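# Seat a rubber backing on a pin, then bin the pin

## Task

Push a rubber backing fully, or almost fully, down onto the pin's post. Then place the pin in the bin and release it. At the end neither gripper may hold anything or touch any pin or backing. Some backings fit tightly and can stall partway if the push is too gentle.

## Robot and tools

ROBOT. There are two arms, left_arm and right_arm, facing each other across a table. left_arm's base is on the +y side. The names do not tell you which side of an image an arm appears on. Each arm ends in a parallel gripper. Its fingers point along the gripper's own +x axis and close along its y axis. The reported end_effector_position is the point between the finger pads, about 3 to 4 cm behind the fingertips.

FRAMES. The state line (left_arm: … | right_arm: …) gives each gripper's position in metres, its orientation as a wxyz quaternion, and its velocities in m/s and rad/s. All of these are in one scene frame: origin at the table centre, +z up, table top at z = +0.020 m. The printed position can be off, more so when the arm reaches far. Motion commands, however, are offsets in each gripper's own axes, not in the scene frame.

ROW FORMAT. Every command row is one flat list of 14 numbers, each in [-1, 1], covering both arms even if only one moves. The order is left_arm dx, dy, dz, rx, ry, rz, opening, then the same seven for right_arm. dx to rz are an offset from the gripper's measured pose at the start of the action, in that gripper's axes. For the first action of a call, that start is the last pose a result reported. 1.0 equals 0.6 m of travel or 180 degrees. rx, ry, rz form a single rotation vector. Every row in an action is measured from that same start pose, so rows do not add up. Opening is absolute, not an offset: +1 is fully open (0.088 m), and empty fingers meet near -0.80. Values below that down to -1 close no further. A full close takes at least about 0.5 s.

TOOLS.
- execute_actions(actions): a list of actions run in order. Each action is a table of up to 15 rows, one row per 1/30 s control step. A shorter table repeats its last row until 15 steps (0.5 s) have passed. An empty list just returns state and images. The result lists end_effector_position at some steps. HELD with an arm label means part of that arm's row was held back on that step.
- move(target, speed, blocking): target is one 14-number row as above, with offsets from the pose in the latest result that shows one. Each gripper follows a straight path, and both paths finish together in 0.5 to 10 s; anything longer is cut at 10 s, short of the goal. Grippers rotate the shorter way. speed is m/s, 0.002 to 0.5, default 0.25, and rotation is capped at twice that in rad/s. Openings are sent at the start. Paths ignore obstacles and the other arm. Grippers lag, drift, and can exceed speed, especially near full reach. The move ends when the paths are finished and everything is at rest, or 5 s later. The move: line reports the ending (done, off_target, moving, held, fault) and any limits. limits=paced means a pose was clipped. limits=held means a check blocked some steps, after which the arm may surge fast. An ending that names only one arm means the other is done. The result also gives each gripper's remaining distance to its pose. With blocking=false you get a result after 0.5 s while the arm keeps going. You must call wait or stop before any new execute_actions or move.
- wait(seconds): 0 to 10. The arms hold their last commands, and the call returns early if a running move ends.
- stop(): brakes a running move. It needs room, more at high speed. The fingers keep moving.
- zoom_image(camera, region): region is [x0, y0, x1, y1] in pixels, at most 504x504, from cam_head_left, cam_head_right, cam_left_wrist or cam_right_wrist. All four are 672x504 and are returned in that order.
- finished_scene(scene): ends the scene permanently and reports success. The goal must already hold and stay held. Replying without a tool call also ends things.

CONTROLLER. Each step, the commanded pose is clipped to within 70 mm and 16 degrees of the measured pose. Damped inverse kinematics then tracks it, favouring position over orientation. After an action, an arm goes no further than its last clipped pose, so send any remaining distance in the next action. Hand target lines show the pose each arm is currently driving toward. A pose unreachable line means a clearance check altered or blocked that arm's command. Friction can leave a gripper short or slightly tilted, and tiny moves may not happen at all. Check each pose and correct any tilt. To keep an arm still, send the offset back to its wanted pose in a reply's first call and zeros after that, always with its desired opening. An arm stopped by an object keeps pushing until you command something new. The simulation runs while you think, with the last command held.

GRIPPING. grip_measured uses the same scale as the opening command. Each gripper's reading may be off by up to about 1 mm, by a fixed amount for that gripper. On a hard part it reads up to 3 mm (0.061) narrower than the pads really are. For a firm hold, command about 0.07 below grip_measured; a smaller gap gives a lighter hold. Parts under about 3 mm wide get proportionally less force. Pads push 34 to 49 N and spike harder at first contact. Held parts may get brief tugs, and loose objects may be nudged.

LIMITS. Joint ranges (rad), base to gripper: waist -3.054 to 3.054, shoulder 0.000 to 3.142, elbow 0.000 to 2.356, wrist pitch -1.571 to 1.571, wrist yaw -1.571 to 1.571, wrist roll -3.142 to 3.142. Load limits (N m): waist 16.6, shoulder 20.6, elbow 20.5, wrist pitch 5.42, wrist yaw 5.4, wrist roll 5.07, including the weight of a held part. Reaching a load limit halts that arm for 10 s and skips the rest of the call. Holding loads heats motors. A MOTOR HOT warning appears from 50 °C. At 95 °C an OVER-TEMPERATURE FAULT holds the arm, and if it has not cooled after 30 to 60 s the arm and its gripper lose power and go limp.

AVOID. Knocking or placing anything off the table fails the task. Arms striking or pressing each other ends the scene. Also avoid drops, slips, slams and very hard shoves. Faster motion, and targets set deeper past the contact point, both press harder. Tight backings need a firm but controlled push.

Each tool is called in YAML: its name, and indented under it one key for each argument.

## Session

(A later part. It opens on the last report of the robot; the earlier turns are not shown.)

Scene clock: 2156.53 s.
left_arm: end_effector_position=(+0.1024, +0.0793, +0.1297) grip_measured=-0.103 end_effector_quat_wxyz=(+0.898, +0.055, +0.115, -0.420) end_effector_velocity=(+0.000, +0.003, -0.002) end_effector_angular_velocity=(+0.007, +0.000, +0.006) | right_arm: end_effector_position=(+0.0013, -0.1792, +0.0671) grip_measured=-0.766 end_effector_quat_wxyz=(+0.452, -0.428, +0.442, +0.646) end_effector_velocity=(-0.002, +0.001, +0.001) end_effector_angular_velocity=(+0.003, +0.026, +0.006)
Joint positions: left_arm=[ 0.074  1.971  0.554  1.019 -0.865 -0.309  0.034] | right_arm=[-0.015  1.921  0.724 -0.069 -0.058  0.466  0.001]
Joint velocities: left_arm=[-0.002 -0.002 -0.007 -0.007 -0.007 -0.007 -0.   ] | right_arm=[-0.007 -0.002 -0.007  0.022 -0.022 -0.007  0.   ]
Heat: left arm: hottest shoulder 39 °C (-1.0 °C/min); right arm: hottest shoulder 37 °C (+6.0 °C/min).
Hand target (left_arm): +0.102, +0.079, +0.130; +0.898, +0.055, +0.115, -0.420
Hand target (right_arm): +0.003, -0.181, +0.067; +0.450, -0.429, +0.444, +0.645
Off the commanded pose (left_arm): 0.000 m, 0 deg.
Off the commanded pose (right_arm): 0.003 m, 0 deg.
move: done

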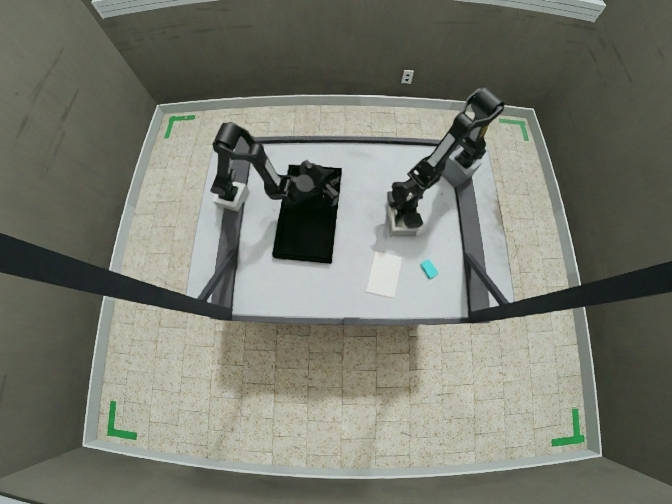

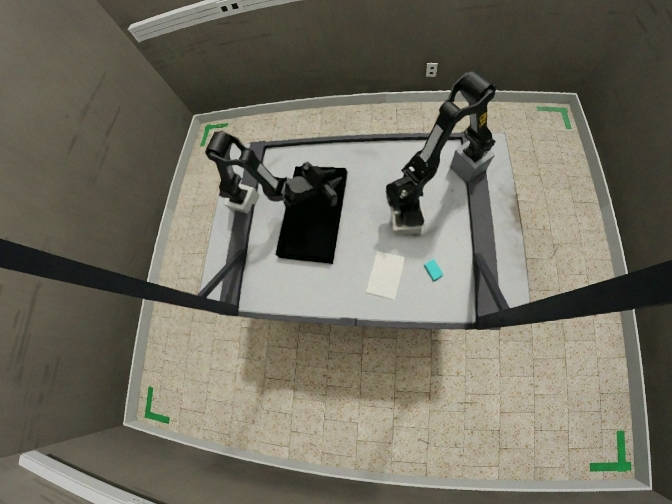

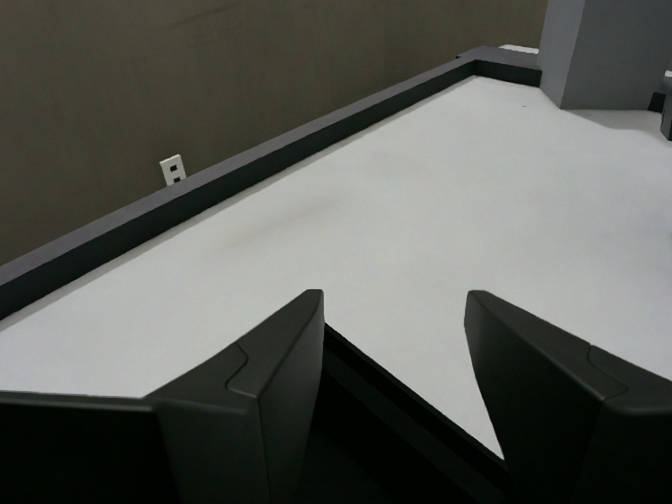

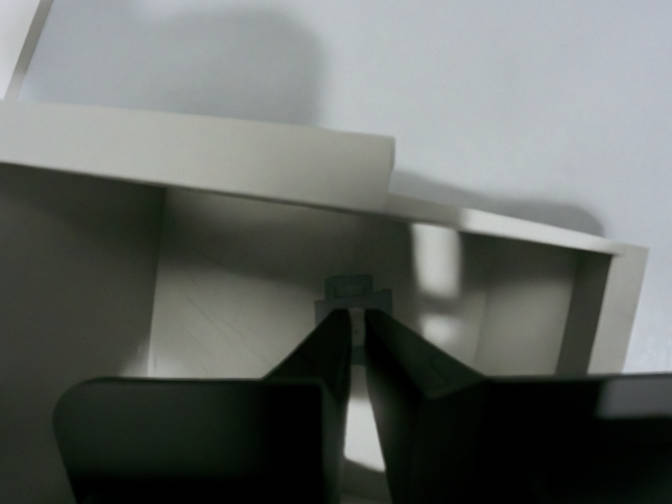

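execute_actions:
  actions:
    - [[0,0,0,0,0,0,-0.1, 0.0037,-0.0019,-0.0034,0.0002,0.0027,-0.0013,-0.78],[0,0,0,0,0,0,-0.1, 0.0042,-0.0022,-0.0038,0.0002,0.0031,-0.0015,-0.78],[0,0,0,0,0,0,-0.1, 0.0047,-0.0024,-0.0043,0.0002,0.0034,-0.0017,-0.78],[0,0,0,0,0,0,-0.1, 0.0052,-0.0027,-0.0047,0.0002,0.0038,-0.0019,-0.78],[0,0,0,0,0,0,-0.1, 0.0057,-0.0029,-0.0052,0.0003,0.0041,-0.0020,-0.78],[0,0,0,0,0,0,-0.1, 0.0062,-0.0032,-0.0056,0.0003,0.0045,-0.0022,-0.78],[0,0,0,0,0,0,-0.1, 0.0067,-0.0035,-0.0061,0.0003,0.0048,-0.0024,-0.78],[0,0,0,0,0,0,-0.1, 0.0072,-0.0037,-0.0065,0.0003,0.0052,-0.0026,-0.78],[0,0,0,0,0,0,-0.1, 0.0077,-0.0040,-0.0070,0.0004,0.0056,-0.0027,-0.78],[0,0,0,0,0,0,-0.1, 0.0082,-0.0042,-0.0074,0.0004,0.0059,-0.0029,-0.78],[0,0,0,0,0,0,-0.1, 0.0087,-0.0045,-0.0079,0.0004,0.0063,-0.0031,-0.78],[0,0,0,0,0,0,-0.1, 0.0092,-0.0047,-0.0083,0.0004,0.0066,-0.0033,-0.78],[0,0,0,0,0,0,-0.1, 0.0097,-0.0050,-0.0088,0.0005,0.0070,-0.0035,-0.78],[0,0,0,0,0,0,-0.1, 0.0102,-0.0052,-0.0092,0.0005,0.0073,-0.0036,-0.78],[0,0,0,0,0,0,-0.1, 0.0107,-0.0055,-0.0097,0.0005,0.0077,-0.0038,-0.78]]

Scene clock: 2184.93 s.
left_arm: end_effector_position=(+0.1024, +0.0793, +0.1297) grip_measured=-0.103 end_effector_quat_wxyz=(+0.898, +0.055, +0.115, -0.420) end_effector_velocity=(-0.000, +0.000, +0.001) end_effector_angular_velocity=(+0.006, -0.009, +0.002) | right_arm: end_effector_position=(+0.0013, -0.1798, +0.0657) grip_measured=-0.766 end_effector_quat_wxyz=(+0.451, -0.429, +0.443, +0.645) end_effector_velocity=(+0.001, -0.001, -0.004) end_effector_angular_velocity=(-0.000, -0.011, +0.007)
Joint positions: left_arm=[ 0.074  1.971  0.554  1.019 -0.865 -0.309  0.034] | right_arm=[-0.014  1.926  0.724 -0.068 -0.06   0.465  0.001]
Joint velocities: left_arm=[-0.002 -0.002  0.002 -0.007 -0.007  0.007 -0.   ] | right_arm=[ 0.002  0.012 -0.002  0.007  0.007 -0.007 -0.   ]
Heat: left arm: hottest shoulder 38 °C (-1.0 °C/min); right arm: hottest shoulder 37 °C (+3.0 °C/min).
Hand target (left_arm): +0.102, +0.079, +0.130; +0.898, +0.055, +0.115, -0.420
Hand target (right_arm): +0.004, -0.183, +0.059; +0.451, -0.438, +0.446, +0.637
Off the commanded pose (left_arm): 0.000 m, 0 deg.
Off the commanded pose (right_arm): 0.008 m, 1 deg.
Step readings (end_effector_position):
0: left_arm (+0.1024, +0.0793, +0.1297) | right_arm (+0.0014, -0.1792, +0.0670)
1: left_arm (+0.1024, +0.0793, +0.1297) | right_arm (+0.0014, -0.1792, +0.0670)
2: left_arm (+0.1024, +0.0793, +0.1297) | right_arm (+0.0014, -0.1792, +0.0670)
4: left_arm (+0.1024, +0.0793, +0.1297) | right_arm (+0.0014, -0.1792, +0.0670)
8: left_arm (+0.1024, +0.0793, +0.1297) | right_arm (+0.0015, -0.1794, +0.0667)
15: end_effector_position above

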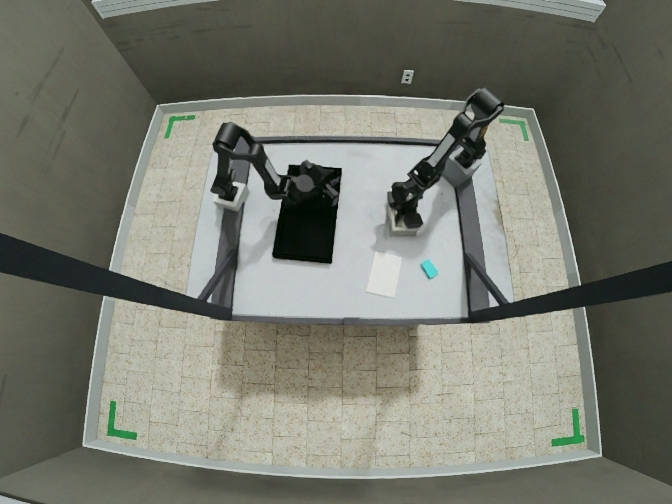

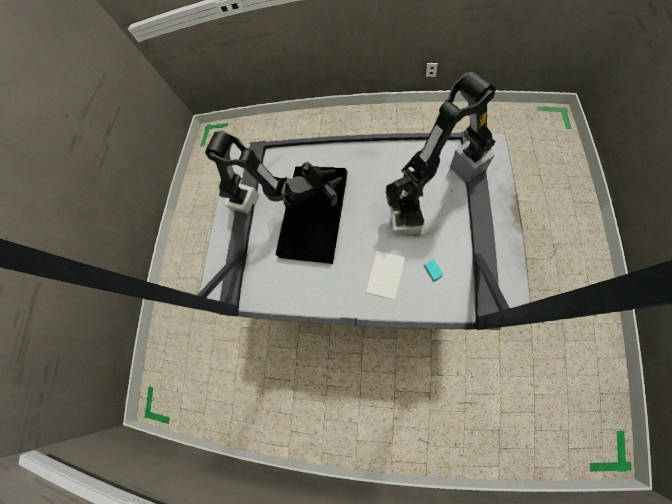

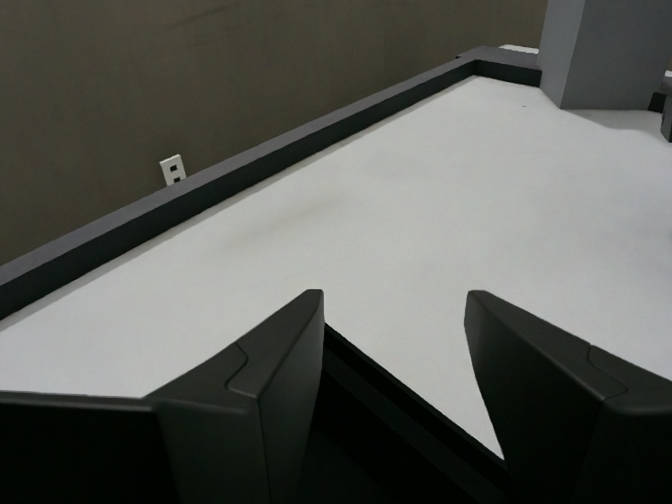

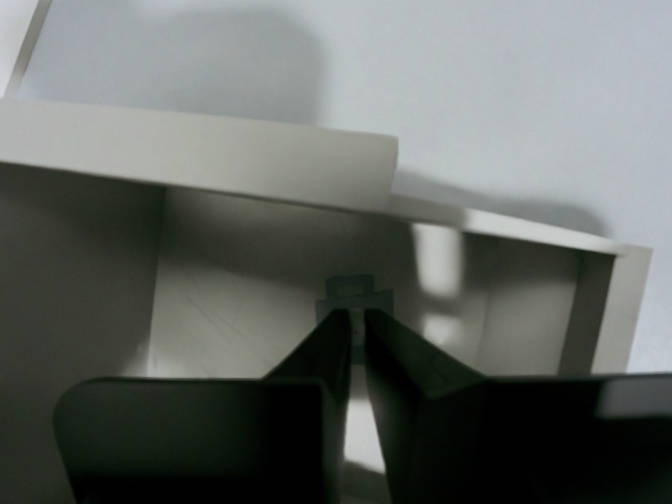

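zoom_image:
  camera: "cam_right_wrist"
  region: [290, 250, 430, 380]

Region (290, 250, 430, 380) of cam_right_wrist's 672x504 image, scaled by 3.600, with more detail than that image has; it fills the top 468 rows of this view, and the rest is white.

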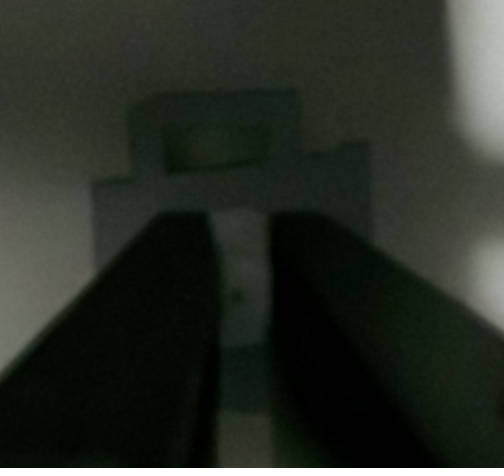

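execute_actions:
  actions:
    - [[0,0,0,0,0,0,-0.1, 0.004,-0.002,-0.004,0,0.003,-0.0015,-0.77],[0,0,0,0,0,0,-0.1, 0.002,-0.001,-0.002,0,0.0015,-0.0007,-0.755],[0,0,0,0,0,0,-0.1, 0,0,0,0,0,0,-0.74],[0,0,0,0,0,0,-0.1, 0,0,0,0,0,0,-0.725],[0,0,0,0,0,0,-0.1, 0,0,0,0,0,0,-0.71],[0,0,0,0,0,0,-0.1, 0,0,0,0,0,0,-0.695],[0,0,0,0,0,0,-0.1, 0,0,0,0,0,0,-0.68],[0,0,0,0,0,0,-0.1, 0,0,0,0,0,0,-0.66],[0,0,0,0,0,0,-0.1, 0,0,0,0,0,0,-0.63],[0,0,0,0,0,0,-0.1, 0,0,0,0,0,0,-0.59],[0,0,0,0,0,0,-0.1, 0,0,0,0,0,0,-0.55],[0,0,0,0,0,0,-0.1, 0,0,0,0,0,0,-0.5],[0,0,0,0,0,0,-0.1, 0,0,0,0,0,0,-0.45]]

Scene clock: 2201.37 s.
left_arm: end_effector_position=(+0.1024, +0.0793, +0.1297) grip_measured=-0.103 end_effector_quat_wxyz=(+0.898, +0.055, +0.115, -0.420) end_effector_velocity=(+0.004, +0.005, -0.002) end_effector_angular_velocity=(+0.006, +0.003, +0.028) | right_arm: end_effector_position=(+0.0009, -0.1797, +0.0658) grip_measured=-0.505 end_effector_quat_wxyz=(+0.451, -0.429, +0.443, +0.645) end_effector_velocity=(+0.001, -0.002, -0.000) end_effector_angular_velocity=(-0.005, -0.003, +0.021)
Joint positions: left_arm=[ 0.074  1.971  0.554  1.019 -0.865 -0.309  0.034] | right_arm=[-0.014  1.927  0.725 -0.068 -0.061  0.465  0.014]
Joint velocities: left_arm=[ 0.002 -0.007 -0.007 -0.022 -0.022 -0.022 -0.   ] | right_arm=[-0.002 -0.002 -0.002 -0.007 -0.007 -0.022  0.029]
Heat: left arm: hottest shoulder 38 °C (-1.0 °C/min); right arm: hottest shoulder 34 °C (-1.0 °C/min).
Hand target (left_arm): +0.102, +0.079, +0.130; +0.898, +0.055, +0.115, -0.420
Hand target (right_arm): +0.001, -0.180, +0.066; +0.451, -0.430, +0.443, +0.645
Off the commanded pose (left_arm): 0.000 m, 0 deg.
Off the commanded pose (right_arm): 0.001 m, 0 deg.
Step readings (end_effector_position):
0: left_arm (+0.1024, +0.0793, +0.1297) | right_arm (+0.0013, -0.1797, +0.0655)
1: left_arm (+0.1024, +0.0793, +0.1297) | right_arm (+0.0013, -0.1797, +0.0655)
2: left_arm (+0.1024, +0.0793, +0.1297) | right_arm (+0.0013, -0.1797, +0.0655)
4: left_arm (+0.1024, +0.0793, +0.1297) | right_arm (+0.0012, -0.1797, +0.0656)
8: left_arm (+0.1024, +0.0793, +0.1297) | right_arm (+0.0011, -0.1795, +0.0657)
15: end_effector_position above

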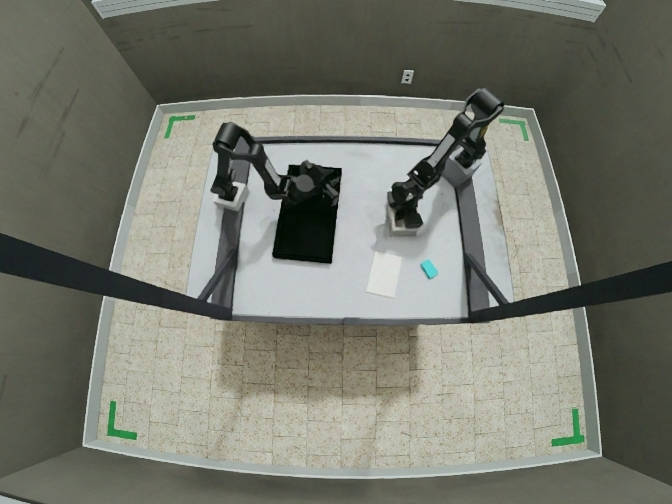

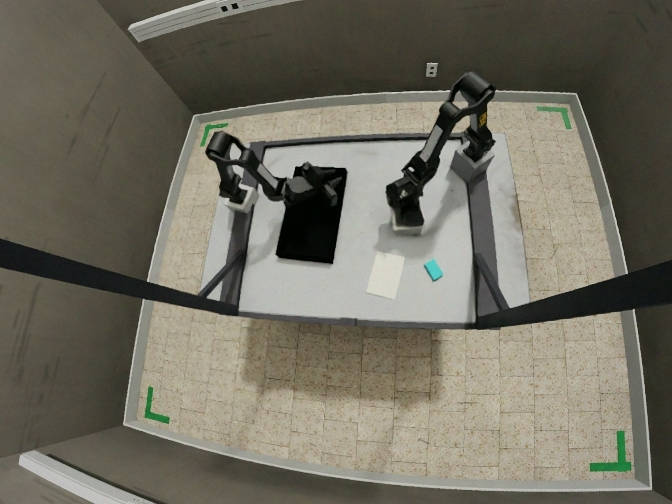

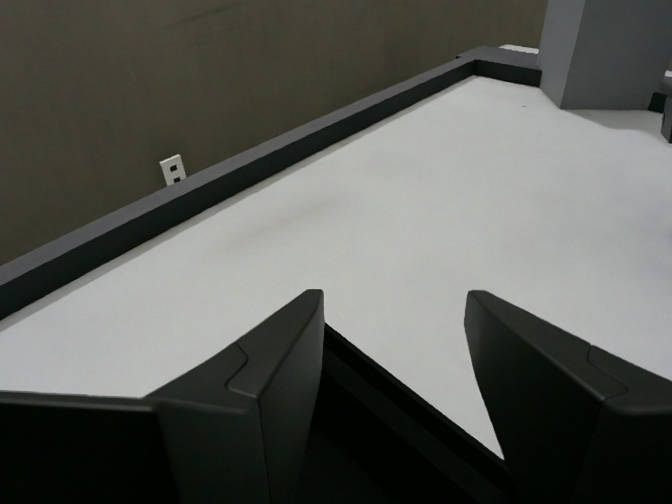

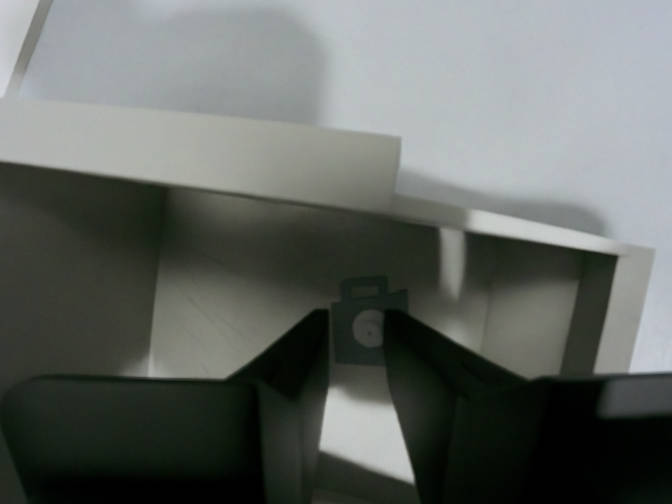

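move:
  target: [0,0,0,0,0,0,-0.1, -0.1429,0.0276,0.0364,0,0,0,-0.45]
  speed: 0.2

Scene clock: 2208.17 s.
left_arm: end_effector_position=(+0.1024, +0.0793, +0.1297) grip_measured=-0.103 end_effector_quat_wxyz=(+0.898, +0.055, +0.115, -0.420) end_effector_velocity=(-0.000, -0.002, +0.002) end_effector_angular_velocity=(+0.002, -0.011, -0.010) | right_arm: end_effector_position=(+0.0021, -0.1817, +0.1519) grip_measured=-0.452 end_effector_quat_wxyz=(+0.450, -0.432, +0.444, +0.643) end_effector_velocity=(+0.004, -0.003, -0.001) end_effector_angular_velocity=(-0.020, -0.009, +0.002)
Joint positions: left_arm=[ 0.074  1.971  0.554  1.019 -0.865 -0.309  0.034] | right_arm=[-0.014  1.659  0.85  -0.469 -0.061  0.465  0.017]
Joint velocities: left_arm=[ 0.002 -0.002  0.002  0.007  0.007  0.022 -0.   ] | right_arm=[-0.007 -0.002 -0.002 -0.022 -0.007 -0.007 -0.   ]
Heat: left arm: hottest shoulder 38 °C (-1.0 °C/min); right arm: hottest shoulder 35 °C (-1.0 °C/min).
Hand target (left_arm): +0.102, +0.079, +0.130; +0.898, +0.055, +0.115, -0.420
Hand target (right_arm): +0.001, -0.180, +0.155; +0.451, -0.429, +0.443, +0.645
Off the commanded pose (left_arm): 0.000 m, 0 deg.
Off the commanded pose (right_arm): 0.005 m, 0 deg.
move: done

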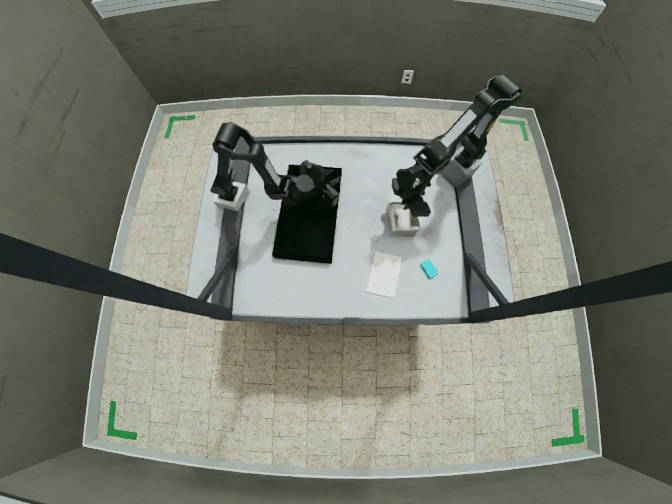

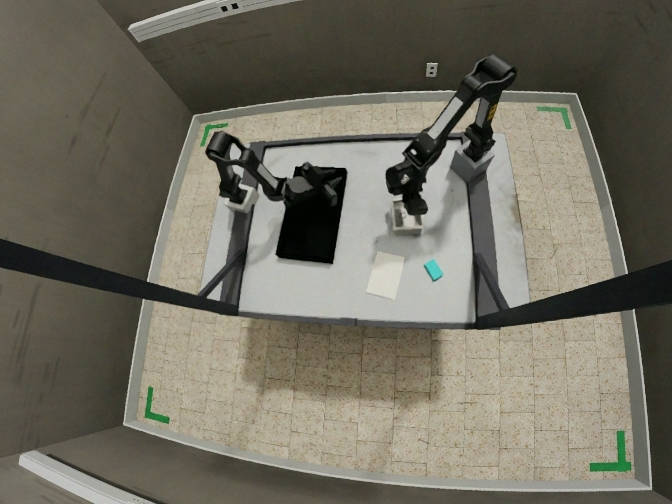

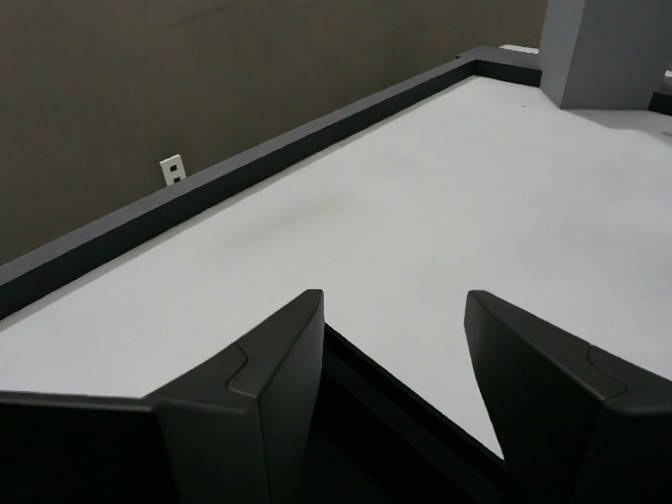

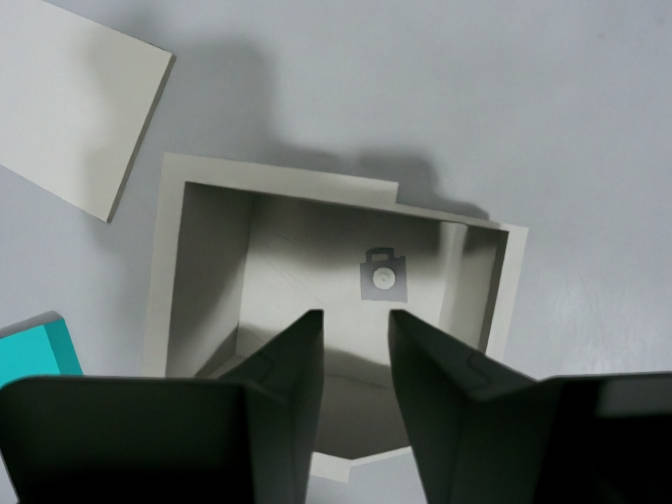

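The pin is in the bin with the backing seated, and both arms are clear of it, so I'm ending scene 1.

finished_scene:
  scene: 1

The scene is finished: the task was done.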